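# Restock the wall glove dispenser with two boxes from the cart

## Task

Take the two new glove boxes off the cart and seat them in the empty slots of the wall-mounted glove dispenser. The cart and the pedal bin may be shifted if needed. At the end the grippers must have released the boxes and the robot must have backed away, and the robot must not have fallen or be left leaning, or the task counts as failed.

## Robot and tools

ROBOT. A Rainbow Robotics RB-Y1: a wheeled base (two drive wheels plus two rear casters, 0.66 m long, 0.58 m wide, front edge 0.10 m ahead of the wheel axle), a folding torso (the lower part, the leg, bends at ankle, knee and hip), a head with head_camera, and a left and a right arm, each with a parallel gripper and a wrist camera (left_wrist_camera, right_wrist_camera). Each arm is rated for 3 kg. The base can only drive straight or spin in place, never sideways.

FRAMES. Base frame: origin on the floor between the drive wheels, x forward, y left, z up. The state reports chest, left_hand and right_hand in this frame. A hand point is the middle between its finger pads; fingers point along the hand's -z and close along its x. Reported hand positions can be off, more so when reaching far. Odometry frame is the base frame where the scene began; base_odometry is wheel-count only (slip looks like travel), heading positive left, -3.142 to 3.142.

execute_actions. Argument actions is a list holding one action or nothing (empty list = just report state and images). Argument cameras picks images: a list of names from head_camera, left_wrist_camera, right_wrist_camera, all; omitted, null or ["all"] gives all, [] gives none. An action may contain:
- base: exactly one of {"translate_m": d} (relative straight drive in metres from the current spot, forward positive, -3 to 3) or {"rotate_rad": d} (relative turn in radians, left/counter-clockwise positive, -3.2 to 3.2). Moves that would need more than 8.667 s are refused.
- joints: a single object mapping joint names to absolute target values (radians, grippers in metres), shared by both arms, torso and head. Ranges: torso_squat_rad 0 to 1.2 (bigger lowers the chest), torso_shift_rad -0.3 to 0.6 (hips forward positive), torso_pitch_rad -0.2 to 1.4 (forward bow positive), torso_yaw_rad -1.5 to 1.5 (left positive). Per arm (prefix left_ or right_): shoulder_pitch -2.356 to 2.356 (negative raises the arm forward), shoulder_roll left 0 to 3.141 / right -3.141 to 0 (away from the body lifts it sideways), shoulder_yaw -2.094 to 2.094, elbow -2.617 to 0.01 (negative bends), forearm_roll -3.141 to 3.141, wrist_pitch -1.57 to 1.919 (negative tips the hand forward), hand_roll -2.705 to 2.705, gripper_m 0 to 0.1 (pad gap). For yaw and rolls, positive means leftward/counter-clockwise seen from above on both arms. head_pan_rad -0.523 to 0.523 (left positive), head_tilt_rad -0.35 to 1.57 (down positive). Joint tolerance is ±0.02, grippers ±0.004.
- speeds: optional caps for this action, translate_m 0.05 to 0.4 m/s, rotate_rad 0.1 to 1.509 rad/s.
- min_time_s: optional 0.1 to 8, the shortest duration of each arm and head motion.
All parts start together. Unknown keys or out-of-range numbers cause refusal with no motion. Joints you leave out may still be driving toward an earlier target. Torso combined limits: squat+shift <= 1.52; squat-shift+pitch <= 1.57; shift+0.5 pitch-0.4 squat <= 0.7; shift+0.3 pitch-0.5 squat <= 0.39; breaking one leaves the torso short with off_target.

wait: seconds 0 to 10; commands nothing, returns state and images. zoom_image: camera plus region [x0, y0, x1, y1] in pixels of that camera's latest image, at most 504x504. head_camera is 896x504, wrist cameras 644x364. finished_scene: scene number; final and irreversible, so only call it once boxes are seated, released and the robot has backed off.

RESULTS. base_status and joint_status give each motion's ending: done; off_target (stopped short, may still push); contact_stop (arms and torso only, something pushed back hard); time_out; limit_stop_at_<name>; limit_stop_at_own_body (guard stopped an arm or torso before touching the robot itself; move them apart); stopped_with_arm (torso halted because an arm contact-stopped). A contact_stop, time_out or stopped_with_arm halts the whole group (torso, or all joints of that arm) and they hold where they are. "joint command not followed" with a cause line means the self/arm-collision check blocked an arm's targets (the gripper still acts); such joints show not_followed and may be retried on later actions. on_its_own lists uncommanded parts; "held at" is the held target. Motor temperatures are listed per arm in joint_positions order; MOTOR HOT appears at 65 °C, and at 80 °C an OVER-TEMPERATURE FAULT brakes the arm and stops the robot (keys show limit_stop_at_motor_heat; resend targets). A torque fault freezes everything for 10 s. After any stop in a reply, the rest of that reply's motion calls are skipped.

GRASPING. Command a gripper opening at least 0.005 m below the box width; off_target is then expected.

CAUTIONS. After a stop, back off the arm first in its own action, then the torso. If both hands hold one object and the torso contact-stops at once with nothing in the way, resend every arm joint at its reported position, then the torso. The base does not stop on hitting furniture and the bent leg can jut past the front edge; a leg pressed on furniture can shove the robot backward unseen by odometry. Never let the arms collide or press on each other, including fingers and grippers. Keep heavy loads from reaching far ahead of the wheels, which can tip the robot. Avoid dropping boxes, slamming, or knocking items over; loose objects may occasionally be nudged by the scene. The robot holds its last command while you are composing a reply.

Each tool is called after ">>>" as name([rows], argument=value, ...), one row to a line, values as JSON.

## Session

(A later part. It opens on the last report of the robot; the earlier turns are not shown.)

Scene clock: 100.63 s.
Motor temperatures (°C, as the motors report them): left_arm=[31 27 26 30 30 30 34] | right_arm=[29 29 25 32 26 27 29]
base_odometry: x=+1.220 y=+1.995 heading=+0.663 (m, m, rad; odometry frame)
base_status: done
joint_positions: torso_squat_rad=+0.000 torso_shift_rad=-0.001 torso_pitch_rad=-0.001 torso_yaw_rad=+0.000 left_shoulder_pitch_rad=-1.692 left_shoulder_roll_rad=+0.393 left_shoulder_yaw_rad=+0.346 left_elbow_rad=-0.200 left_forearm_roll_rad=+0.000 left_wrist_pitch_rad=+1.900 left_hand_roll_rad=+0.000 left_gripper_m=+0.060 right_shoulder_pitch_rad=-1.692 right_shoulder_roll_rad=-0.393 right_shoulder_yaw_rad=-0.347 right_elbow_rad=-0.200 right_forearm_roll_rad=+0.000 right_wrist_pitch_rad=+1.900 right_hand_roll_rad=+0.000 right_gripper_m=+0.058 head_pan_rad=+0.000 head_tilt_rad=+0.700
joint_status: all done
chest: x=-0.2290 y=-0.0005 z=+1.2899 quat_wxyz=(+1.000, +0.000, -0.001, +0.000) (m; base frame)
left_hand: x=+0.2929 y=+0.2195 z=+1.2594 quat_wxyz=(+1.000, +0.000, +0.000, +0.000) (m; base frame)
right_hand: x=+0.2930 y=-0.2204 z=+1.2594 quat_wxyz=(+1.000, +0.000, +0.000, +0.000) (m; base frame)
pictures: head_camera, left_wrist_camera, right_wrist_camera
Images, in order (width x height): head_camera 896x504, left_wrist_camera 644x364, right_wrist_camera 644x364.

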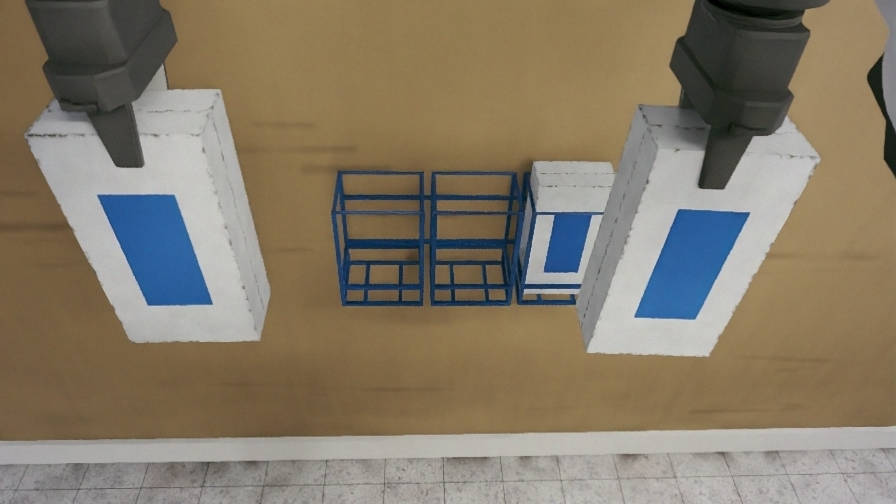

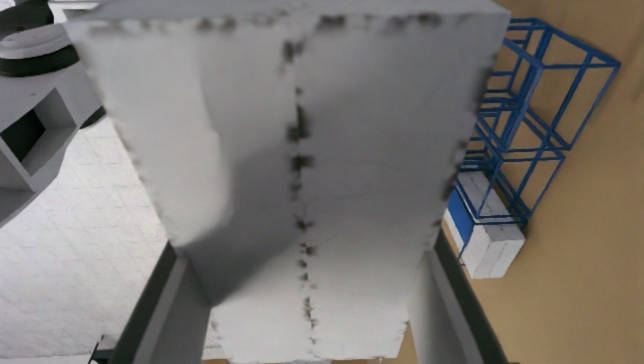

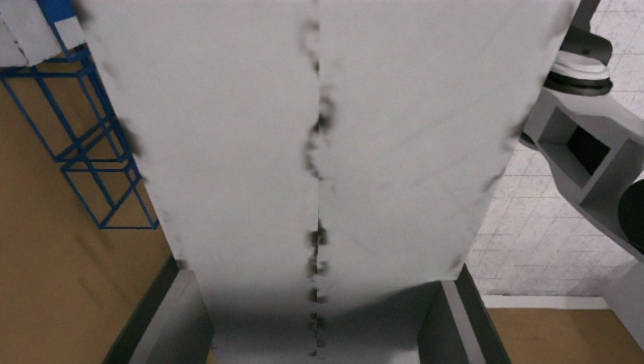

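>>> execute_actions([
  {"base":{"translate_m":0.33},"joints":{"head_tilt_rad":0.85,"left_shoulder_pitch_rad":-1.793,"left_shoulder_roll_rad":0.134,"left_shoulder_yaw_rad":0.391,"left_hand_roll_rad":0.28,"right_shoulder_pitch_rad":-1.573,"right_shoulder_roll_rad":-0.73,"right_shoulder_yaw_rad":-0.325,"right_hand_roll_rad":0.36,"torso_squat_rad":0.25},"min_time_s":1.5},
])

Scene clock: 108.13 s.
Motor temperatures (°C, as the motors report them): left_arm=[31 27 26 30 30 30 34] | right_arm=[29 29 25 32 26 27 29]
base_odometry: x=+1.480 y=+2.199 heading=+0.664 (m, m, rad; odometry frame)
base_status: done
joint_positions: torso_squat_rad=+0.250 torso_shift_rad=-0.001 torso_pitch_rad=-0.001 torso_yaw_rad=+0.000 left_shoulder_pitch_rad=-1.792 left_shoulder_roll_rad=+0.134 left_shoulder_yaw_rad=+0.391 left_elbow_rad=-0.200 left_forearm_roll_rad=+0.000 left_wrist_pitch_rad=+1.900 left_hand_roll_rad=+0.280 left_gripper_m=+0.060 right_shoulder_pitch_rad=-1.573 right_shoulder_roll_rad=-0.730 right_shoulder_yaw_rad=-0.326 right_elbow_rad=-0.200 right_forearm_roll_rad=+0.000 right_wrist_pitch_rad=+1.900 right_hand_roll_rad=+0.360 right_gripper_m=+0.058 head_pan_rad=+0.000 head_tilt_rad=+0.850
joint_status: all done
chest: x=-0.2290 y=-0.0005 z=+1.2682 quat_wxyz=(+1.000, +0.000, -0.001, +0.000) (m; base frame)
left_hand: x=+0.2727 y=+0.0754 z=+1.2378 quat_wxyz=(+1.000, +0.000, +0.000, +0.000) (m; base frame)
right_hand: x=+0.2598 y=-0.4038 z=+1.2379 quat_wxyz=(+1.000, +0.000, -0.001, +0.000) (m; base frame)
pictures: head_camera, left_wrist_camera, right_wrist_camera
Images, in order (width x height): head_camera 896x504, left_wrist_camera 644x364, right_wrist_camera 644x364.

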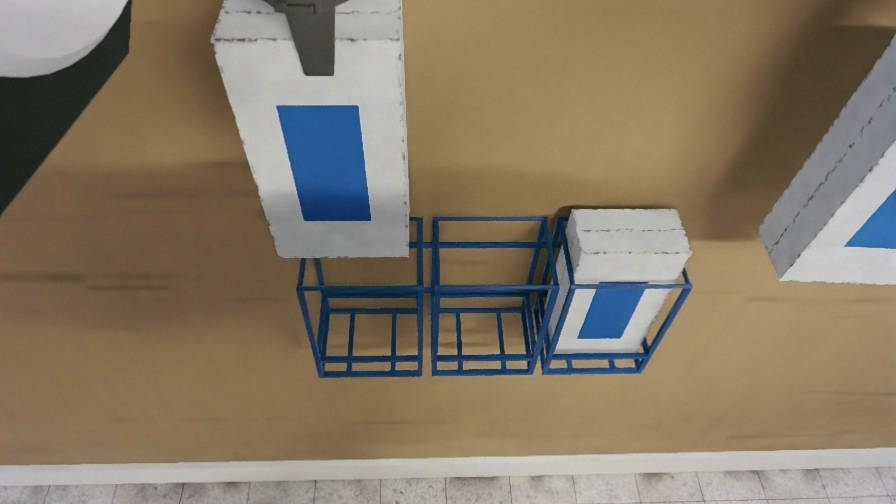

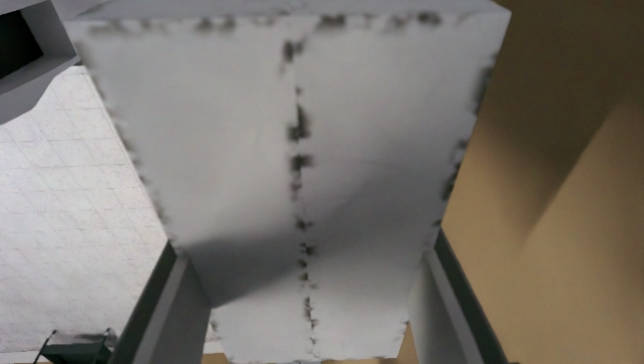

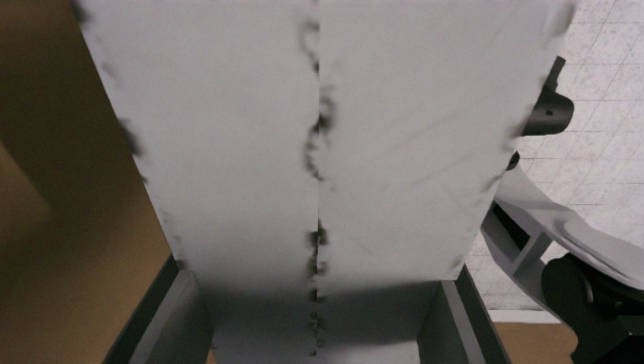

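>>> execute_actions([
  {"base":{"translate_m":0.028},"joints":{"torso_yaw_rad":-0.022,"torso_squat_rad":0.47,"left_hand_roll_rad":0.29}},
], cameras=["head_camera"])

Scene clock: 111.90 s.
Motor temperatures (°C, as the motors report them): left_arm=[31 27 26 31 30 30 34] | right_arm=[29 29 25 32 26 27 29]
base_odometry: x=+1.502 y=+2.216 heading=+0.664 (m, m, rad; odometry frame)
base_status: done
joint_positions: torso_squat_rad=+0.470 torso_shift_rad=-0.001 torso_pitch_rad=-0.001 torso_yaw_rad=-0.022 left_shoulder_pitch_rad=-1.792 left_shoulder_roll_rad=+0.134 left_shoulder_yaw_rad=+0.391 left_elbow_rad=-0.200 left_forearm_roll_rad=+0.000 left_wrist_pitch_rad=+1.900 left_hand_roll_rad=+0.290 left_gripper_m=+0.060 right_shoulder_pitch_rad=-1.573 right_shoulder_roll_rad=-0.730 right_shoulder_yaw_rad=-0.326 right_elbow_rad=-0.200 right_forearm_roll_rad=+0.000 right_wrist_pitch_rad=+1.900 right_hand_roll_rad=+0.360 right_gripper_m=+0.058 head_pan_rad=+0.000 head_tilt_rad=+0.850
joint_status: all done
chest: x=-0.2290 y=-0.0005 z=+1.2140 quat_wxyz=(+1.000, +0.000, -0.001, -0.011) (m; base frame)
left_hand: x=+0.2742 y=+0.0644 z=+1.1838 quat_wxyz=(+1.000, +0.000, -0.001, -0.006) (m; base frame)
right_hand: x=+0.2508 y=-0.4145 z=+1.1838 quat_wxyz=(+1.000, +0.000, -0.001, -0.011) (m; base frame)
pictures: head_camera
Images, in order (width x height): head_camera 896x504.

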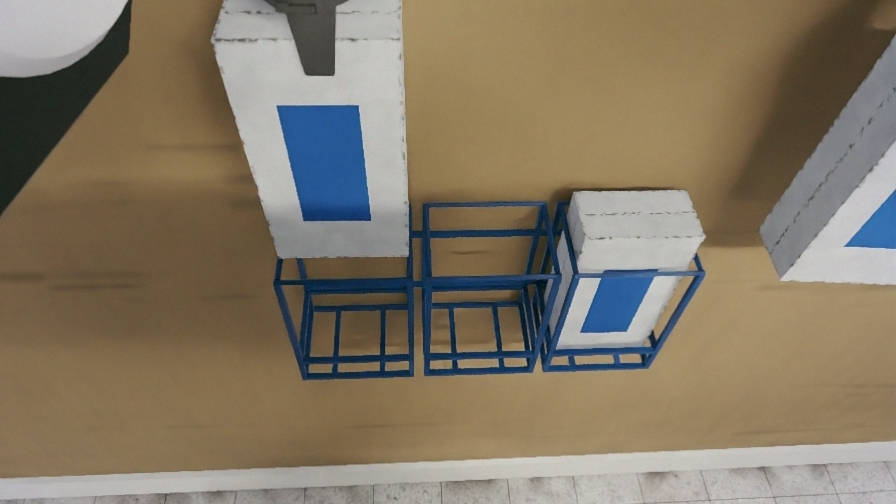

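>>> execute_actions([
  {"base":{"translate_m":0.01},"joints":{"torso_squat_rad":0.54}},
], cameras=["head_camera"])

>>> zoom_image(camera="head_camera", region=[220,150,480,330])

Scene clock: 114.83 s.
Motor temperatures (°C, as the motors report them): left_arm=[31 27 26 31 30 30 34] | right_arm=[29 29 25 32 26 27 29]
base_odometry: x=+1.510 y=+2.222 heading=+0.664 (m, m, rad; odometry frame)
base_status: done
joint_positions: torso_squat_rad=+0.540 torso_shift_rad=-0.002 torso_pitch_rad=-0.003 torso_yaw_rad=-0.022 left_shoulder_pitch_rad=-1.795 left_shoulder_roll_rad=+0.134 left_shoulder_yaw_rad=+0.391 left_elbow_rad=-0.201 left_forearm_roll_rad=+0.000 left_wrist_pitch_rad=+1.900 left_hand_roll_rad=+0.290 left_gripper_m=+0.060 right_shoulder_pitch_rad=-1.573 right_shoulder_roll_rad=-0.730 right_shoulder_yaw_rad=-0.325 right_elbow_rad=-0.200 right_forearm_roll_rad=+0.000 right_wrist_pitch_rad=+1.900 right_hand_roll_rad=+0.360 right_gripper_m=+0.058 head_pan_rad=+0.000 head_tilt_rad=+0.850
joint_status: all done
chest: x=-0.2299 y=-0.0004 z=+1.1903 quat_wxyz=(+1.000, +0.000, -0.001, -0.011) (m; base frame)
left_hand: x=+0.2736 y=+0.0639 z=+1.1624 quat_wxyz=(+1.000, +0.000, -0.003, -0.006) (m; base frame)
right_hand: x=+0.2498 y=-0.4145 z=+1.1608 quat_wxyz=(+1.000, +0.000, -0.001, -0.011) (m; base frame)
pictures: head_camera
Images, in order (width x height): head_camera 896x504.

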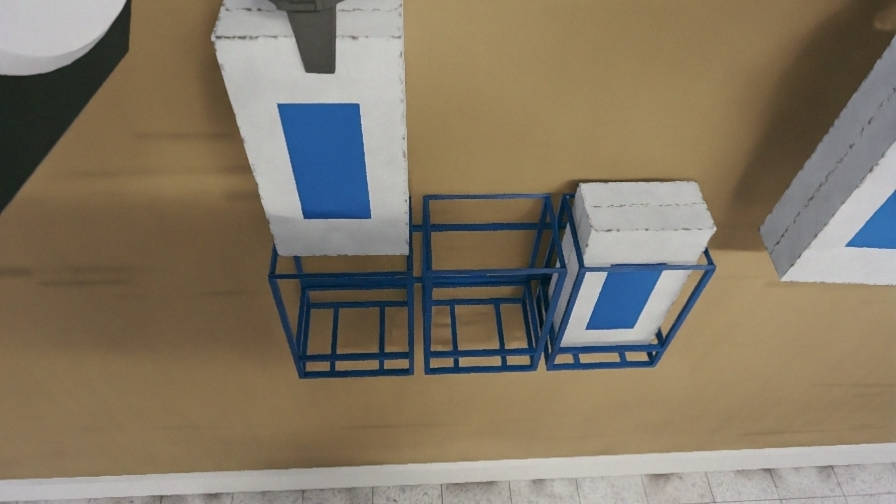

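Region (220, 150, 480, 330) of head_camera's 896x504 image, scaled by 1.938, with more detail than that image has; it fills the top 349 rows of this view, and the rest is white.

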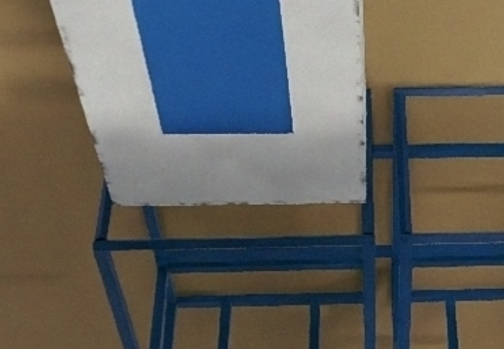

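>>> execute_actions([
  {"base":{"translate_m":-0.013},"joints":{"torso_squat_rad":0.525,"torso_yaw_rad":-0.018}},
], cameras=[])

>>> execute_actions([
  {"joints":{"torso_squat_rad":0.57}},
], cameras=["head_camera"])

>>> zoom_image(camera="head_camera", region=[220,150,480,330])

Scene clock: 118.63 s.
Motor temperatures (°C, as the motors report them): left_arm=[31 27 26 30 30 30 34] | right_arm=[29 29 25 32 26 27 29]
base_odometry: x=+1.499 y=+2.214 heading=+0.664 (m, m, rad; odometry frame)
base_status: done
joint_positions: torso_squat_rad=+0.525 torso_shift_rad=-0.001 torso_pitch_rad=-0.001 torso_yaw_rad=-0.018 left_shoulder_pitch_rad=-1.793 left_shoulder_roll_rad=+0.134 left_shoulder_yaw_rad=+0.391 left_elbow_rad=-0.200 left_forearm_roll_rad=+0.000 left_wrist_pitch_rad=+1.900 left_hand_roll_rad=+0.290 left_gripper_m=+0.060 right_shoulder_pitch_rad=-1.573 right_shoulder_roll_rad=-0.730 right_shoulder_yaw_rad=-0.325 right_elbow_rad=-0.200 right_forearm_roll_rad=+0.000 right_wrist_pitch_rad=+1.900 right_hand_roll_rad=+0.360 right_gripper_m=+0.058 head_pan_rad=+0.000 head_tilt_rad=+0.850
joint_status: all done
chest: x=-0.2289 y=-0.0004 z=+1.1957 quat_wxyz=(+1.000, +0.000, -0.001, -0.009) (m; base frame)
left_hand: x=+0.2740 y=+0.0662 z=+1.1657 quat_wxyz=(+1.000, +0.000, -0.001, -0.004) (m; base frame)
right_hand: x=+0.2524 y=-0.4127 z=+1.1654 quat_wxyz=(+1.000, +0.000, -0.001, -0.009) (m; base frame)
pictures: none
No camera images: the call's "cameras" was empty. Leave "cameras" out to get every camera's image.

Scene clock: 119.50 s.
Motor temperatures (°C, as the motors report them): left_arm=[31 27 26 30 30 30 34] | right_arm=[29 29 25 32 26 27 29]
base_odometry: x=+1.499 y=+2.214 heading=+0.664 (m, m, rad; odometry frame)
base_status: not commanded
joint_positions: torso_squat_rad=+0.570 torso_shift_rad=-0.001 torso_pitch_rad=-0.001 torso_yaw_rad=-0.018 left_shoulder_pitch_rad=-1.793 left_shoulder_roll_rad=+0.134 left_shoulder_yaw_rad=+0.391 left_elbow_rad=-0.200 left_forearm_roll_rad=+0.000 left_wrist_pitch_rad=+1.900 left_hand_roll_rad=+0.290 left_gripper_m=+0.060 right_shoulder_pitch_rad=-1.573 right_shoulder_roll_rad=-0.730 right_shoulder_yaw_rad=-0.325 right_elbow_rad=-0.200 right_forearm_roll_rad=+0.000 right_wrist_pitch_rad=+1.900 right_hand_roll_rad=+0.360 right_gripper_m=+0.058 head_pan_rad=+0.000 head_tilt_rad=+0.850
joint_status: all done
chest: x=-0.2290 y=-0.0004 z=+1.1793 quat_wxyz=(+1.000, +0.000, -0.001, -0.009) (m; base frame)
left_hand: x=+0.2740 y=+0.0662 z=+1.1493 quat_wxyz=(+1.000, +0.000, -0.001, -0.004) (m; base frame)
right_hand: x=+0.2523 y=-0.4126 z=+1.1490 quat_wxyz=(+1.000, +0.000, -0.001, -0.009) (m; base frame)
pictures: head_camera
Images, in order (width x height): head_camera 896x504.

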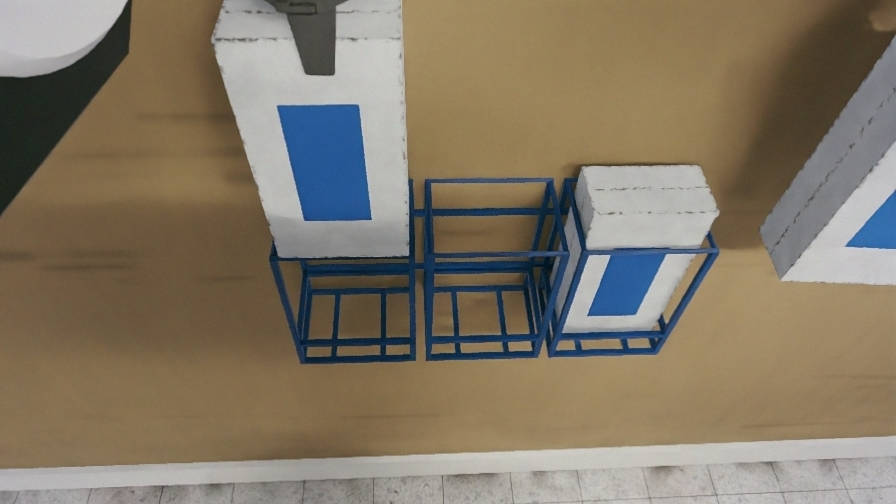

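Region (220, 150, 480, 330) of head_camera's 896x504 image, scaled by 1.938, with more detail than that image has; it fills the top 349 rows of this view, and the rest is white.

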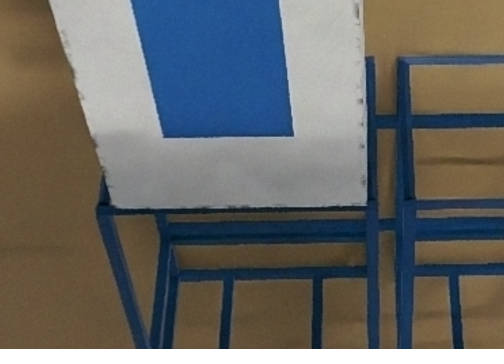

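>>> execute_actions([
  {"base":{"translate_m":0.004},"joints":{"left_wrist_pitch_rad":1.87}},
], cameras=[])

>>> execute_actions([
  {"joints":{"torso_squat_rad":0.64}},
], cameras=["head_camera"])

Scene clock: 122.13 s.
Motor temperatures (°C, as the motors report them): left_arm=[31 27 26 30 30 30 34] | right_arm=[29 29 25 32 26 27 29]
base_odometry: x=+1.503 y=+2.216 heading=+0.664 (m, m, rad; odometry frame)
base_status: done
joint_positions: torso_squat_rad=+0.570 torso_shift_rad=-0.001 torso_pitch_rad=-0.001 torso_yaw_rad=-0.018 left_shoulder_pitch_rad=-1.793 left_shoulder_roll_rad=+0.134 left_shoulder_yaw_rad=+0.391 left_elbow_rad=-0.200 left_forearm_roll_rad=+0.000 left_wrist_pitch_rad=+1.870 left_hand_roll_rad=+0.290 left_gripper_m=+0.060 right_shoulder_pitch_rad=-1.573 right_shoulder_roll_rad=-0.730 right_shoulder_yaw_rad=-0.325 right_elbow_rad=-0.200 right_forearm_roll_rad=+0.000 right_wrist_pitch_rad=+1.900 right_hand_roll_rad=+0.360 right_gripper_m=+0.058 head_pan_rad=+0.000 head_tilt_rad=+0.850
joint_status: all done
chest: x=-0.2289 y=-0.0004 z=+1.1793 quat_wxyz=(+1.000, +0.000, -0.001, -0.009) (m; base frame)
left_hand: x=+0.2806 y=+0.0642 z=+1.1492 quat_wxyz=(+1.000, -0.004, -0.015, -0.004) (m; base frame)
right_hand: x=+0.2524 y=-0.4126 z=+1.1489 quat_wxyz=(+1.000, +0.000, -0.001, -0.009) (m; base frame)
pictures: none
No camera images: the call's "cameras" was empty. Leave "cameras" out to get every camera's image.

Scene clock: 123.13 s.
Motor temperatures (°C, as the motors report them): left_arm=[31 28 26 30 30 30 34] | right_arm=[29 29 25 32 26 27 29]
base_odometry: x=+1.503 y=+2.216 heading=+0.664 (m, m, rad; odometry frame)
base_status: not commanded
joint_positions: torso_squat_rad=+0.640 torso_shift_rad=-0.001 torso_pitch_rad=-0.001 torso_yaw_rad=-0.018 left_shoulder_pitch_rad=-1.793 left_shoulder_roll_rad=+0.134 left_shoulder_yaw_rad=+0.391 left_elbow_rad=-0.200 left_forearm_roll_rad=+0.000 left_wrist_pitch_rad=+1.870 left_hand_roll_rad=+0.290 left_gripper_m=+0.060 right_shoulder_pitch_rad=-1.573 right_shoulder_roll_rad=-0.730 right_shoulder_yaw_rad=-0.325 right_elbow_rad=-0.200 right_forearm_roll_rad=+0.000 right_wrist_pitch_rad=+1.900 right_hand_roll_rad=+0.360 right_gripper_m=+0.058 head_pan_rad=+0.000 head_tilt_rad=+0.850
joint_status: all done
chest: x=-0.2289 y=-0.0004 z=+1.1514 quat_wxyz=(+1.000, +0.000, -0.001, -0.009) (m; base frame)
left_hand: x=+0.2806 y=+0.0643 z=+1.1214 quat_wxyz=(+1.000, -0.004, -0.015, -0.004) (m; base frame)
right_hand: x=+0.2524 y=-0.4126 z=+1.1211 quat_wxyz=(+1.000, +0.000, -0.001, -0.009) (m; base frame)
pictures: head_camera
Images, in order (width x height): head_camera 896x504.

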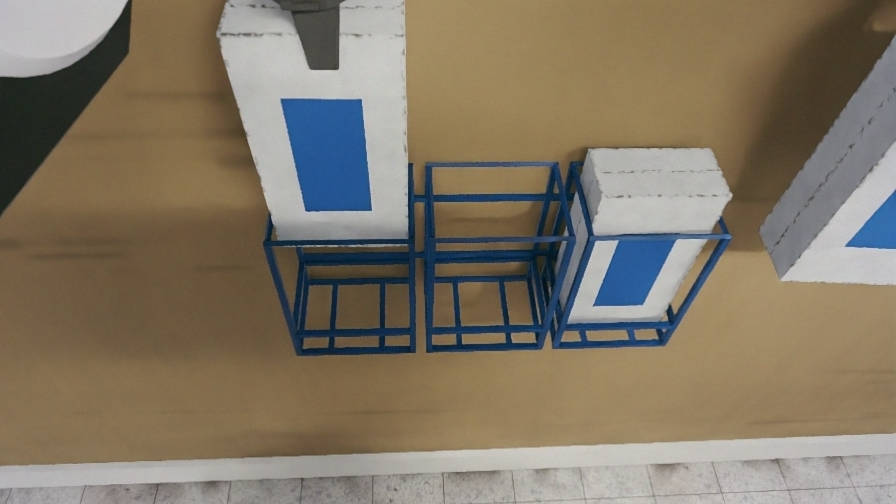

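>>> execute_actions([
  {"joints":{"torso_squat_rad":0.82,"torso_yaw_rad":-0.012,"head_tilt_rad":0.7}},
], cameras=["head_camera"])

>>> execute_actions([
  {"joints":{"torso_squat_rad":0.95}},
], cameras=["head_camera","left_wrist_camera"])

Scene clock: 127.13 s.
Motor temperatures (°C, as the motors report them): left_arm=[31 28 26 31 30 30 34] | right_arm=[29 29 25 32 26 27 29]
base_odometry: x=+1.503 y=+2.216 heading=+0.664 (m, m, rad; odometry frame)
base_status: not commanded
joint_positions: torso_squat_rad=+0.820 torso_shift_rad=-0.001 torso_pitch_rad=-0.001 torso_yaw_rad=-0.012 left_shoulder_pitch_rad=-1.793 left_shoulder_roll_rad=+0.134 left_shoulder_yaw_rad=+0.391 left_elbow_rad=-0.200 left_forearm_roll_rad=+0.000 left_wrist_pitch_rad=+1.870 left_hand_roll_rad=+0.290 left_gripper_m=+0.060 right_shoulder_pitch_rad=-1.573 right_shoulder_roll_rad=-0.730 right_shoulder_yaw_rad=-0.325 right_elbow_rad=-0.200 right_forearm_roll_rad=+0.000 right_wrist_pitch_rad=+1.900 right_hand_roll_rad=+0.360 right_gripper_m=+0.058 head_pan_rad=+0.000 head_tilt_rad=+0.700
joint_status: all done
chest: x=-0.2288 y=-0.0003 z=+1.0675 quat_wxyz=(+1.000, +0.000, -0.001, -0.006) (m; base frame)
left_hand: x=+0.2803 y=+0.0674 z=+1.0375 quat_wxyz=(+1.000, -0.004, -0.015, -0.001) (m; base frame)
right_hand: x=+0.2549 y=-0.4097 z=+1.0372 quat_wxyz=(+1.000, +0.000, -0.001, -0.006) (m; base frame)
pictures: head_camera
Images, in order (width x height): head_camera 896x504.

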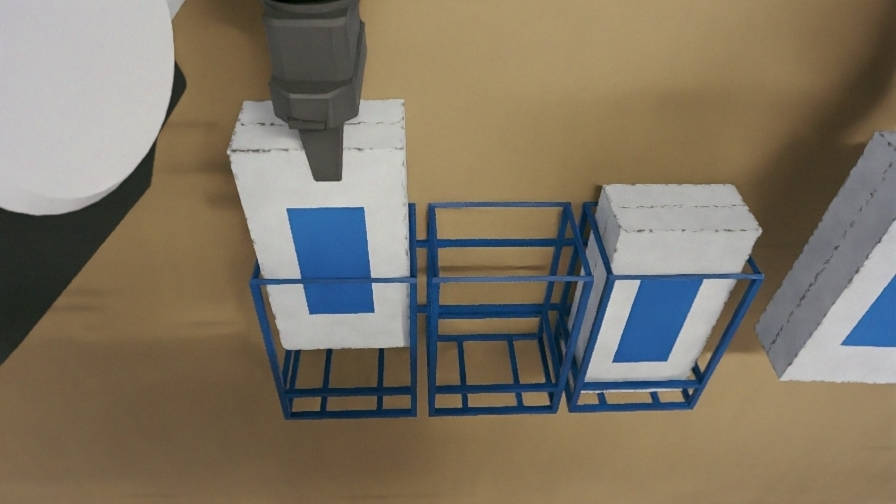

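Scene clock: 128.33 s.
Motor temperatures (°C, as the motors report them): left_arm=[31 28 26 31 30 30 34] | right_arm=[29 29 25 32 26 27 29]
base_odometry: x=+1.503 y=+2.216 heading=+0.664 (m, m, rad; odometry frame)
base_status: not commanded
joint_positions: torso_squat_rad=+0.950 torso_shift_rad=-0.001 torso_pitch_rad=-0.001 torso_yaw_rad=-0.012 left_shoulder_pitch_rad=-1.793 left_shoulder_roll_rad=+0.134 left_shoulder_yaw_rad=+0.391 left_elbow_rad=-0.200 left_forearm_roll_rad=+0.000 left_wrist_pitch_rad=+1.870 left_hand_roll_rad=+0.290 left_gripper_m=+0.060 right_shoulder_pitch_rad=-1.573 right_shoulder_roll_rad=-0.730 right_shoulder_yaw_rad=-0.325 right_elbow_rad=-0.200 right_forearm_roll_rad=+0.000 right_wrist_pitch_rad=+1.900 right_hand_roll_rad=+0.360 right_gripper_m=+0.058 head_pan_rad=+0.000 head_tilt_rad=+0.700
joint_status: all done
chest: x=-0.2288 y=-0.0003 z=+0.9971 quat_wxyz=(+1.000, +0.000, -0.001, -0.006) (m; base frame)
left_hand: x=+0.2803 y=+0.0674 z=+0.9671 quat_wxyz=(+1.000, -0.004, -0.015, -0.001) (m; base frame)
right_hand: x=+0.2550 y=-0.4096 z=+0.9668 quat_wxyz=(+1.000, +0.000, -0.001, -0.006) (m; base frame)
pictures: head_camera, left_wrist_camera
Images, in order (width x height): head_camera 896x504, left_wrist_camera 644x364.

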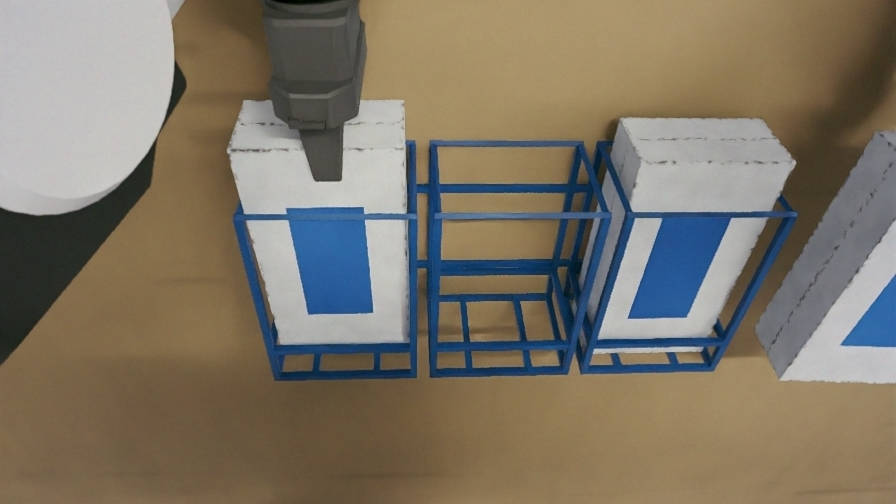

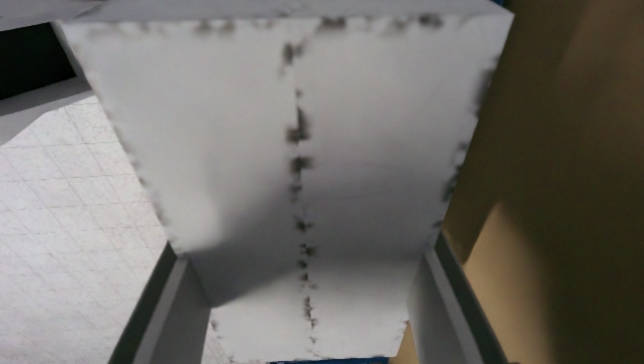

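>>> execute_actions([
  {"joints":{"torso_squat_rad":0.97}},
], cameras=[])

>>> execute_actions([
  {"joints":{"left_gripper_m":0.069}},
], cameras=[])

>>> execute_actions([
  {"joints":{"torso_squat_rad":0.3}},
], cameras=[])

>>> execute_actions([
  {"base":{"translate_m":-0.04},"joints":{"head_tilt_rad":0.85,"right_shoulder_pitch_rad":-1.793,"right_shoulder_roll_rad":-0.134,"right_shoulder_yaw_rad":-0.391,"right_hand_roll_rad":-0.28,"right_wrist_pitch_rad":1.87,"left_shoulder_pitch_rad":-1.573,"left_shoulder_roll_rad":0.73,"left_shoulder_yaw_rad":0.325,"left_hand_roll_rad":-0.36,"left_wrist_pitch_rad":1.9},"min_time_s":2},
], cameras=[])

>>> execute_actions([
  {"base":{"translate_m":0.034},"joints":{"torso_squat_rad":0.42}},
], cameras=["head_camera"])

Scene clock: 139.00 s.
Motor temperatures (°C, as the motors report them): left_arm=[31 28 26 31 30 30 34] | right_arm=[29 29 25 32 26 27 29]
base_odometry: x=+1.503 y=+2.216 heading=+0.664 (m, m, rad; odometry frame)
base_status: not commanded
joint_positions: torso_squat_rad=+0.970 torso_shift_rad=-0.001 torso_pitch_rad=-0.001 torso_yaw_rad=-0.012 left_shoulder_pitch_rad=-1.793 left_shoulder_roll_rad=+0.134 left_shoulder_yaw_rad=+0.391 left_elbow_rad=-0.200 left_forearm_roll_rad=+0.000 left_wrist_pitch_rad=+1.870 left_hand_roll_rad=+0.290 left_gripper_m=+0.060 right_shoulder_pitch_rad=-1.573 right_shoulder_roll_rad=-0.730 right_shoulder_yaw_rad=-0.325 right_elbow_rad=-0.200 right_forearm_roll_rad=+0.000 right_wrist_pitch_rad=+1.900 right_hand_roll_rad=+0.360 right_gripper_m=+0.058 head_pan_rad=+0.000 head_tilt_rad=+0.700
joint_status: all done
chest: x=-0.2288 y=-0.0003 z=+0.9856 quat_wxyz=(+1.000, +0.000, -0.001, -0.006) (m; base frame)
left_hand: x=+0.2804 y=+0.0674 z=+0.9556 quat_wxyz=(+1.000, -0.004, -0.015, -0.001) (m; base frame)
right_hand: x=+0.2550 y=-0.4096 z=+0.9553 quat_wxyz=(+1.000, +0.000, -0.001, -0.006) (m; base frame)
pictures: none
No camera images: the call's "cameras" was empty. Leave "cameras" out to get every camera's image.

Scene clock: 139.67 s.
Motor temperatures (°C, as the motors report them): left_arm=[31 28 26 31 30 30 34] | right_arm=[29 29 25 32 26 27 29]
base_odometry: x=+1.503 y=+2.216 heading=+0.664 (m, m, rad; odometry frame)
base_status: not commanded
joint_positions: torso_squat_rad=+0.970 torso_shift_rad=-0.001 torso_pitch_rad=-0.001 torso_yaw_rad=-0.012 left_shoulder_pitch_rad=-1.793 left_shoulder_roll_rad=+0.134 left_shoulder_yaw_rad=+0.391 left_elbow_rad=-0.200 left_forearm_roll_rad=+0.000 left_wrist_pitch_rad=+1.870 left_hand_roll_rad=+0.290 left_gripper_m=+0.069 right_shoulder_pitch_rad=-1.573 right_shoulder_roll_rad=-0.730 right_shoulder_yaw_rad=-0.325 right_elbow_rad=-0.200 right_forearm_roll_rad=+0.000 right_wrist_pitch_rad=+1.900 right_hand_roll_rad=+0.360 right_gripper_m=+0.058 head_pan_rad=+0.000 head_tilt_rad=+0.700
joint_status: all done
chest: x=-0.2288 y=-0.0003 z=+0.9856 quat_wxyz=(+1.000, +0.000, -0.001, -0.006) (m; base frame)
left_hand: x=+0.2804 y=+0.0674 z=+0.9557 quat_wxyz=(+1.000, -0.004, -0.015, -0.001) (m; base frame)
right_hand: x=+0.2550 y=-0.4096 z=+0.9553 quat_wxyz=(+1.000, +0.000, -0.001, -0.006) (m; base frame)
pictures: none
No camera images: the call's "cameras" was empty. Leave "cameras" out to get every camera's image.

Scene clock: 142.67 s.
Motor temperatures (°C, as the motors report them): left_arm=[31 28 26 31 30 30 34] | right_arm=[29 29 25 32 26 27 29]
base_odometry: x=+1.503 y=+2.216 heading=+0.664 (m, m, rad; odometry frame)
base_status: not commanded
joint_positions: torso_squat_rad=+0.300 torso_shift_rad=-0.001 torso_pitch_rad=-0.001 torso_yaw_rad=-0.012 left_shoulder_pitch_rad=-1.793 left_shoulder_roll_rad=+0.134 left_shoulder_yaw_rad=+0.391 left_elbow_rad=-0.200 left_forearm_roll_rad=+0.000 left_wrist_pitch_rad=+1.870 left_hand_roll_rad=+0.290 left_gripper_m=+0.069 right_shoulder_pitch_rad=-1.573 right_shoulder_roll_rad=-0.730 right_shoulder_yaw_rad=-0.325 right_elbow_rad=-0.200 right_forearm_roll_rad=+0.000 right_wrist_pitch_rad=+1.900 right_hand_roll_rad=+0.360 right_gripper_m=+0.058 head_pan_rad=+0.000 head_tilt_rad=+0.700
joint_status: all done
chest: x=-0.2290 y=-0.0005 z=+1.2587 quat_wxyz=(+1.000, +0.000, -0.001, -0.006) (m; base frame)
left_hand: x=+0.2802 y=+0.0672 z=+1.2288 quat_wxyz=(+1.000, -0.004, -0.015, -0.001) (m; base frame)
right_hand: x=+0.2547 y=-0.4098 z=+1.2283 quat_wxyz=(+1.000, +0.000, -0.001, -0.006) (m; base frame)
pictures: none
No camera images: the call's "cameras" was empty. Leave "cameras" out to get every camera's image.

Scene clock: 145.00 s.
Motor temperatures (°C, as the motors report them): left_arm=[31 28 26 31 30 30 34] | right_arm=[29 29 25 32 26 27 29]
base_odometry: x=+1.471 y=+2.192 heading=+0.664 (m, m, rad; odometry frame)
base_status: done
joint_positions: torso_squat_rad=+0.300 torso_shift_rad=-0.001 torso_pitch_rad=-0.001 torso_yaw_rad=-0.012 left_shoulder_pitch_rad=-1.574 left_shoulder_roll_rad=+0.730 left_shoulder_yaw_rad=+0.325 left_elbow_rad=-0.200 left_forearm_roll_rad=+0.000 left_wrist_pitch_rad=+1.900 left_hand_roll_rad=-0.360 left_gripper_m=+0.069 right_shoulder_pitch_rad=-1.792 right_shoulder_roll_rad=-0.134 right_shoulder_yaw_rad=-0.390 right_elbow_rad=-0.200 right_forearm_roll_rad=+0.000 right_wrist_pitch_rad=+1.870 right_hand_roll_rad=-0.280 right_gripper_m=+0.058 head_pan_rad=+0.000 head_tilt_rad=+0.850
joint_status: all done
chest: x=-0.2291 y=-0.0005 z=+1.2587 quat_wxyz=(+1.000, +0.000, -0.001, -0.006) (m; base frame)
left_hand: x=+0.2646 y=+0.3971 z=+1.2290 quat_wxyz=(+1.000, +0.000, -0.001, -0.006) (m; base frame)
right_hand: x=+0.2783 y=-0.0805 z=+1.2286 quat_wxyz=(+1.000, +0.004, -0.015, -0.006) (m; base frame)
pictures: none
No camera images: the call's "cameras" was empty. Leave "cameras" out to get every camera's image.

Scene clock: 146.20 s.
Motor temperatures (°C, as the motors report them): left_arm=[31 28 26 31 30 30 34] | right_arm=[29 29 25 32 26 27 29]
base_odometry: x=+1.498 y=+2.213 heading=+0.664 (m, m, rad; odometry frame)
base_status: done
joint_positions: torso_squat_rad=+0.420 torso_shift_rad=-0.001 torso_pitch_rad=-0.001 torso_yaw_rad=-0.012 left_shoulder_pitch_rad=-1.573 left_shoulder_roll_rad=+0.730 left_shoulder_yaw_rad=+0.325 left_elbow_rad=-0.200 left_forearm_roll_rad=+0.000 left_wrist_pitch_rad=+1.900 left_hand_roll_rad=-0.360 left_gripper_m=+0.069 right_shoulder_pitch_rad=-1.793 right_shoulder_roll_rad=-0.134 right_shoulder_yaw_rad=-0.391 right_elbow_rad=-0.200 right_forearm_roll_rad=+0.000 right_wrist_pitch_rad=+1.870 right_hand_roll_rad=-0.280 right_gripper_m=+0.058 head_pan_rad=+0.000 head_tilt_rad=+0.850
joint_status: all done
chest: x=-0.2290 y=-0.0004 z=+1.2291 quat_wxyz=(+1.000, +0.000, -0.001, -0.006) (m; base frame)
left_hand: x=+0.2646 y=+0.3971 z=+1.1994 quat_wxyz=(+1.000, +0.000, -0.001, -0.006) (m; base frame)
right_hand: x=+0.2784 y=-0.0805 z=+1.1991 quat_wxyz=(+1.000, +0.004, -0.015, -0.006) (m; base frame)
pictures: head_camera
Images, in order (width x height): head_camera 896x504.

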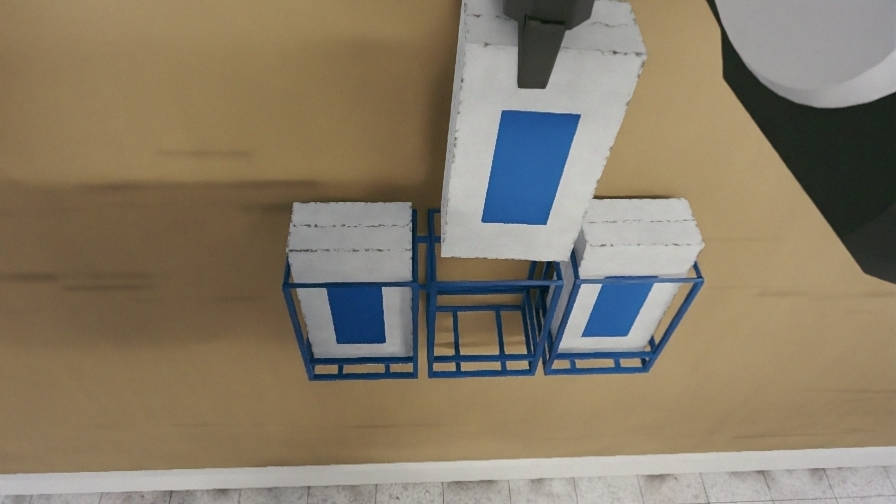

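>>> execute_actions([
  {"base":{"translate_m":0.011},"joints":{"torso_squat_rad":0.51,"torso_yaw_rad":0.022,"right_shoulder_yaw_rad":-0.358}},
], cameras=["head_camera"])

>>> zoom_image(camera="head_camera", region=[390,150,650,330])

Scene clock: 150.37 s.
Motor temperatures (°C, as the motors report them): left_arm=[31 28 26 31 30 30 34] | right_arm=[29 29 25 32 26 27 29]
base_odometry: x=+1.507 y=+2.220 heading=+0.664 (m, m, rad; odometry frame)
base_status: done
joint_positions: torso_squat_rad=+0.510 torso_shift_rad=-0.001 torso_pitch_rad=-0.001 torso_yaw_rad=+0.022 left_shoulder_pitch_rad=-1.573 left_shoulder_roll_rad=+0.730 left_shoulder_yaw_rad=+0.325 left_elbow_rad=-0.200 left_forearm_roll_rad=+0.000 left_wrist_pitch_rad=+1.900 left_hand_roll_rad=-0.360 left_gripper_m=+0.069 right_shoulder_pitch_rad=-1.793 right_shoulder_roll_rad=-0.134 right_shoulder_yaw_rad=-0.358 right_elbow_rad=-0.200 right_forearm_roll_rad=+0.000 right_wrist_pitch_rad=+1.870 right_hand_roll_rad=-0.280 right_gripper_m=+0.058 head_pan_rad=+0.000 head_tilt_rad=+0.850
joint_status: all done
chest: x=-0.2290 y=-0.0004 z=+1.2009 quat_wxyz=(+1.000, +0.000, -0.001, +0.011) (m; base frame)
left_hand: x=+0.2508 y=+0.4137 z=+1.1711 quat_wxyz=(+1.000, +0.000, -0.001, +0.011) (m; base frame)
right_hand: x=+0.2825 y=-0.0686 z=+1.1710 quat_wxyz=(+1.000, -0.011, -0.020, +0.009) (m; base frame)
pictures: head_camera
Images, in order (width x height): head_camera 896x504.

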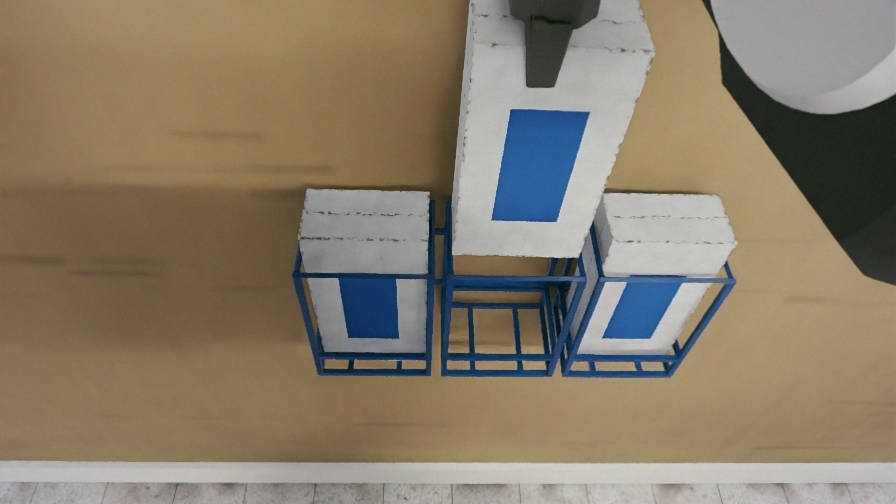

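Region (390, 150, 650, 330) of head_camera's 896x504 image, scaled by 1.938, with more detail than that image has; it fills the top 349 rows of this view, and the rest is white.

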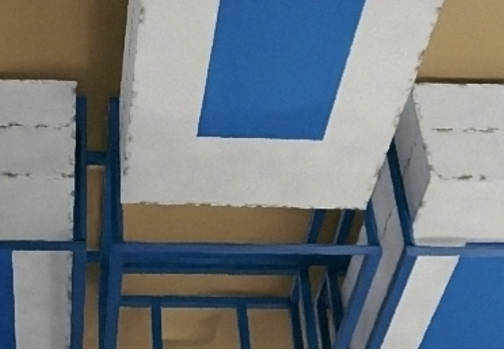

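>>> execute_actions([
  {"joints":{"torso_squat_rad":0.62}},
], cameras=["head_camera"])

Scene clock: 152.60 s.
Motor temperatures (°C, as the motors report them): left_arm=[31 28 26 31 30 30 34] | right_arm=[29 29 25 32 26 27 29]
base_odometry: x=+1.507 y=+2.220 heading=+0.664 (m, m, rad; odometry frame)
base_status: not commanded
joint_positions: torso_squat_rad=+0.620 torso_shift_rad=-0.001 torso_pitch_rad=-0.001 torso_yaw_rad=+0.022 left_shoulder_pitch_rad=-1.573 left_shoulder_roll_rad=+0.730 left_shoulder_yaw_rad=+0.325 left_elbow_rad=-0.200 left_forearm_roll_rad=+0.000 left_wrist_pitch_rad=+1.900 left_hand_roll_rad=-0.360 left_gripper_m=+0.069 right_shoulder_pitch_rad=-1.793 right_shoulder_roll_rad=-0.134 right_shoulder_yaw_rad=-0.358 right_elbow_rad=-0.200 right_forearm_roll_rad=+0.000 right_wrist_pitch_rad=+1.870 right_hand_roll_rad=-0.280 right_gripper_m=+0.058 head_pan_rad=+0.000 head_tilt_rad=+0.850
joint_status: all done
chest: x=-0.2290 y=-0.0004 z=+1.1596 quat_wxyz=(+1.000, +0.000, -0.001, +0.011) (m; base frame)
left_hand: x=+0.2508 y=+0.4137 z=+1.1299 quat_wxyz=(+1.000, +0.000, -0.001, +0.011) (m; base frame)
right_hand: x=+0.2825 y=-0.0686 z=+1.1298 quat_wxyz=(+1.000, -0.011, -0.020, +0.009) (m; base frame)
pictures: head_camera
Images, in order (width x height): head_camera 896x504.

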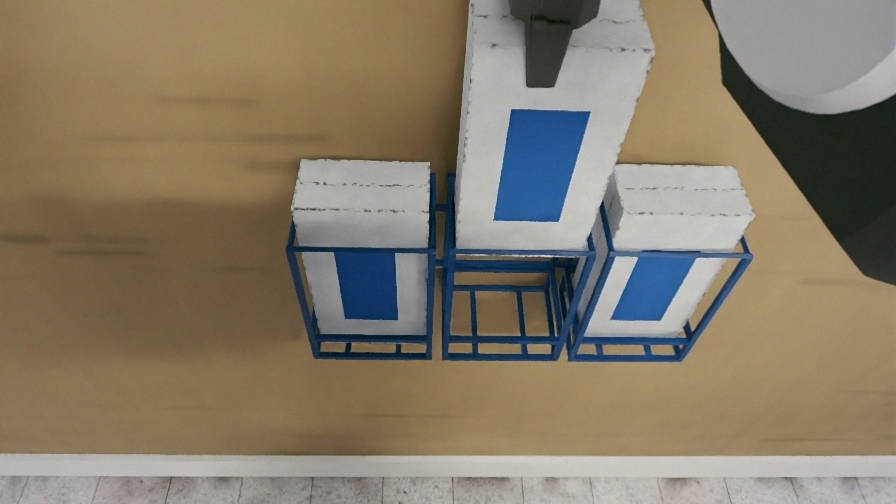

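>>> execute_actions([
  {"joints":{"torso_squat_rad":0.93,"torso_yaw_rad":0.015,"head_tilt_rad":0.7}},
], cameras=["head_camera"])

Scene clock: 155.80 s.
Motor temperatures (°C, as the motors report them): left_arm=[31 28 26 31 30 30 34] | right_arm=[29 29 25 32 26 27 29]
base_odometry: x=+1.507 y=+2.220 heading=+0.664 (m, m, rad; odometry frame)
base_status: not commanded
joint_positions: torso_squat_rad=+0.930 torso_shift_rad=-0.001 torso_pitch_rad=-0.001 torso_yaw_rad=+0.015 left_shoulder_pitch_rad=-1.573 left_shoulder_roll_rad=+0.730 left_shoulder_yaw_rad=+0.325 left_elbow_rad=-0.200 left_forearm_roll_rad=+0.000 left_wrist_pitch_rad=+1.900 left_hand_roll_rad=-0.360 left_gripper_m=+0.069 right_shoulder_pitch_rad=-1.793 right_shoulder_roll_rad=-0.134 right_shoulder_yaw_rad=-0.358 right_elbow_rad=-0.200 right_forearm_roll_rad=+0.000 right_wrist_pitch_rad=+1.870 right_hand_roll_rad=-0.280 right_gripper_m=+0.058 head_pan_rad=+0.000 head_tilt_rad=+0.700
joint_status: all done
chest: x=-0.2289 y=-0.0003 z=+1.0084 quat_wxyz=(+1.000, +0.000, -0.001, +0.008) (m; base frame)
left_hand: x=+0.2538 y=+0.4105 z=+0.9786 quat_wxyz=(+1.000, +0.000, -0.001, +0.007) (m; base frame)
right_hand: x=+0.2822 y=-0.0720 z=+0.9786 quat_wxyz=(+1.000, -0.011, -0.020, +0.006) (m; base frame)
pictures: head_camera
Images, in order (width x height): head_camera 896x504.

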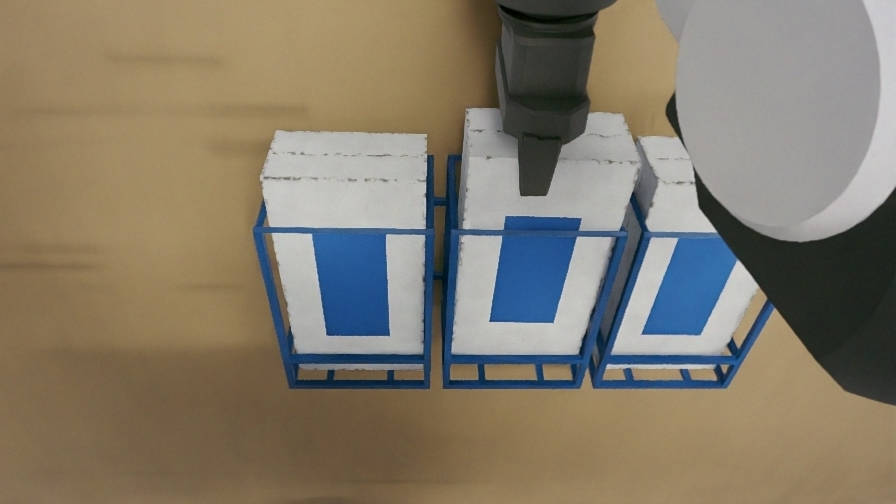

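>>> execute_actions([
  {"joints":{"torso_squat_rad":0.962}},
], cameras=[])

>>> execute_actions([
  {"joints":{"right_gripper_m":0.068}},
], cameras=[])

>>> execute_actions([
  {"joints":{"torso_squat_rad":0.8}},
], cameras=[])

>>> execute_actions([
  {"base":{"translate_m":-0.6},"joints":{"torso_squat_rad":0.4}},
], cameras=["head_camera"])

Scene clock: 159.47 s.
Motor temperatures (°C, as the motors report them): left_arm=[31 28 26 31 30 30 34] | right_arm=[29 29 25 32 26 27 29]
base_odometry: x=+1.507 y=+2.220 heading=+0.664 (m, m, rad; odometry frame)
base_status: not commanded
joint_positions: torso_squat_rad=+0.962 torso_shift_rad=-0.001 torso_pitch_rad=-0.002 torso_yaw_rad=+0.015 left_shoulder_pitch_rad=-1.573 left_shoulder_roll_rad=+0.730 left_shoulder_yaw_rad=+0.325 left_elbow_rad=-0.200 left_forearm_roll_rad=+0.000 left_wrist_pitch_rad=+1.900 left_hand_roll_rad=-0.360 left_gripper_m=+0.069 right_shoulder_pitch_rad=-1.793 right_shoulder_roll_rad=-0.134 right_shoulder_yaw_rad=-0.358 right_elbow_rad=-0.200 right_forearm_roll_rad=+0.000 right_wrist_pitch_rad=+1.870 right_hand_roll_rad=-0.280 right_gripper_m=+0.058 head_pan_rad=+0.000 head_tilt_rad=+0.700
joint_status: all done
chest: x=-0.2289 y=-0.0003 z=+0.9902 quat_wxyz=(+1.000, +0.000, -0.001, +0.008) (m; base frame)
left_hand: x=+0.2538 y=+0.4105 z=+0.9605 quat_wxyz=(+1.000, +0.000, -0.001, +0.007) (m; base frame)
right_hand: x=+0.2822 y=-0.0720 z=+0.9604 quat_wxyz=(+1.000, -0.011, -0.020, +0.006) (m; base frame)
pictures: none
No camera images: the call's "cameras" was empty. Leave "cameras" out to get every camera's image.

Scene clock: 160.13 s.
Motor temperatures (°C, as the motors report them): left_arm=[31 28 26 31 30 30 34] | right_arm=[29 29 25 32 26 27 29]
base_odometry: x=+1.507 y=+2.220 heading=+0.664 (m, m, rad; odometry frame)
base_status: not commanded
joint_positions: torso_squat_rad=+0.962 torso_shift_rad=-0.001 torso_pitch_rad=-0.002 torso_yaw_rad=+0.015 left_shoulder_pitch_rad=-1.573 left_shoulder_roll_rad=+0.730 left_shoulder_yaw_rad=+0.325 left_elbow_rad=-0.200 left_forearm_roll_rad=+0.000 left_wrist_pitch_rad=+1.900 left_hand_roll_rad=-0.360 left_gripper_m=+0.069 right_shoulder_pitch_rad=-1.793 right_shoulder_roll_rad=-0.134 right_shoulder_yaw_rad=-0.358 right_elbow_rad=-0.200 right_forearm_roll_rad=+0.000 right_wrist_pitch_rad=+1.870 right_hand_roll_rad=-0.280 right_gripper_m=+0.068 head_pan_rad=+0.000 head_tilt_rad=+0.700
joint_status: all done
chest: x=-0.2289 y=-0.0003 z=+0.9902 quat_wxyz=(+1.000, +0.000, -0.001, +0.008) (m; base frame)
left_hand: x=+0.2538 y=+0.4105 z=+0.9605 quat_wxyz=(+1.000, +0.000, -0.001, +0.007) (m; base frame)
right_hand: x=+0.2822 y=-0.0720 z=+0.9605 quat_wxyz=(+1.000, -0.011, -0.020, +0.006) (m; base frame)
pictures: none
No camera images: the call's "cameras" was empty. Leave "cameras" out to get every camera's image.

Scene clock: 161.47 s.
Motor temperatures (°C, as the motors report them): left_arm=[31 28 26 31 30 30 34] | right_arm=[29 29 25 32 26 27 29]
base_odometry: x=+1.507 y=+2.220 heading=+0.664 (m, m, rad; odometry frame)
base_status: not commanded
joint_positions: torso_squat_rad=+0.800 torso_shift_rad=-0.001 torso_pitch_rad=-0.001 torso_yaw_rad=+0.015 left_shoulder_pitch_rad=-1.573 left_shoulder_roll_rad=+0.730 left_shoulder_yaw_rad=+0.325 left_elbow_rad=-0.200 left_forearm_roll_rad=+0.000 left_wrist_pitch_rad=+1.900 left_hand_roll_rad=-0.360 left_gripper_m=+0.069 right_shoulder_pitch_rad=-1.793 right_shoulder_roll_rad=-0.134 right_shoulder_yaw_rad=-0.358 right_elbow_rad=-0.200 right_forearm_roll_rad=+0.000 right_wrist_pitch_rad=+1.870 right_hand_roll_rad=-0.280 right_gripper_m=+0.068 head_pan_rad=+0.000 head_tilt_rad=+0.700
joint_status: all done
chest: x=-0.2289 y=-0.0003 z=+1.0776 quat_wxyz=(+1.000, +0.000, -0.001, +0.008) (m; base frame)
left_hand: x=+0.2537 y=+0.4105 z=+1.0478 quat_wxyz=(+1.000, +0.000, -0.001, +0.007) (m; base frame)
right_hand: x=+0.2822 y=-0.0720 z=+1.0481 quat_wxyz=(+1.000, -0.011, -0.020, +0.006) (m; base frame)
pictures: none
No camera images: the call's "cameras" was empty. Leave "cameras" out to get every camera's image.

Scene clock: 164.57 s.
Motor temperatures (°C, as the motors report them): left_arm=[31 27 26 31 30 30 34] | right_arm=[29 29 25 32 26 27 29]
base_odometry: x=+1.034 y=+1.850 heading=+0.665 (m, m, rad; odometry frame)
base_status: done
joint_positions: torso_squat_rad=+0.400 torso_shift_rad=-0.001 torso_pitch_rad=-0.002 torso_yaw_rad=+0.015 left_shoulder_pitch_rad=-1.573 left_shoulder_roll_rad=+0.730 left_shoulder_yaw_rad=+0.325 left_elbow_rad=-0.200 left_forearm_roll_rad=+0.000 left_wrist_pitch_rad=+1.900 left_hand_roll_rad=-0.360 left_gripper_m=+0.069 right_shoulder_pitch_rad=-1.793 right_shoulder_roll_rad=-0.134 right_shoulder_yaw_rad=-0.358 right_elbow_rad=-0.200 right_forearm_roll_rad=+0.000 right_wrist_pitch_rad=+1.870 right_hand_roll_rad=-0.280 right_gripper_m=+0.068 head_pan_rad=+0.000 head_tilt_rad=+0.700
joint_status: all done
chest: x=-0.2292 y=-0.0004 z=+1.2347 quat_wxyz=(+1.000, +0.000, -0.001, +0.008) (m; base frame)
left_hand: x=+0.2535 y=+0.4104 z=+1.2049 quat_wxyz=(+1.000, +0.000, -0.001, +0.007) (m; base frame)
right_hand: x=+0.2820 y=-0.0721 z=+1.2052 quat_wxyz=(+1.000, -0.011, -0.020, +0.006) (m; base frame)
pictures: head_camera
Images, in order (width x height): head_camera 896x504.

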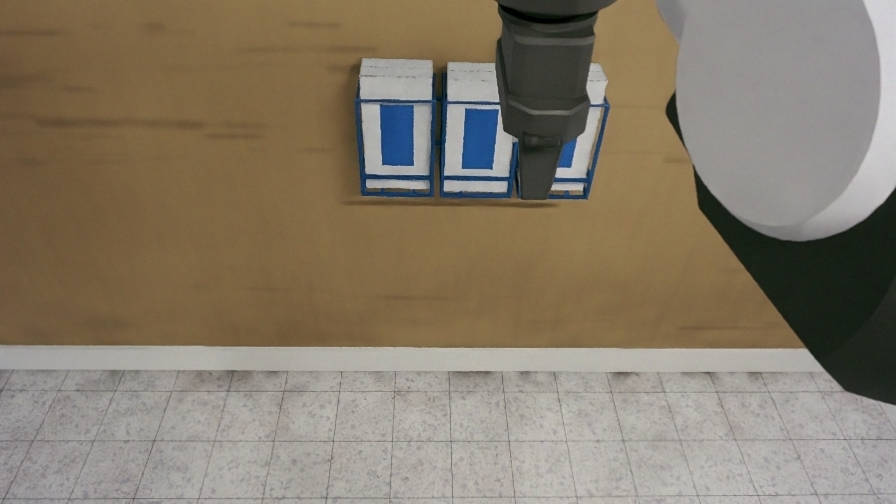

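>>> finished_scene(scene=1)

The scene is finished: the task was done.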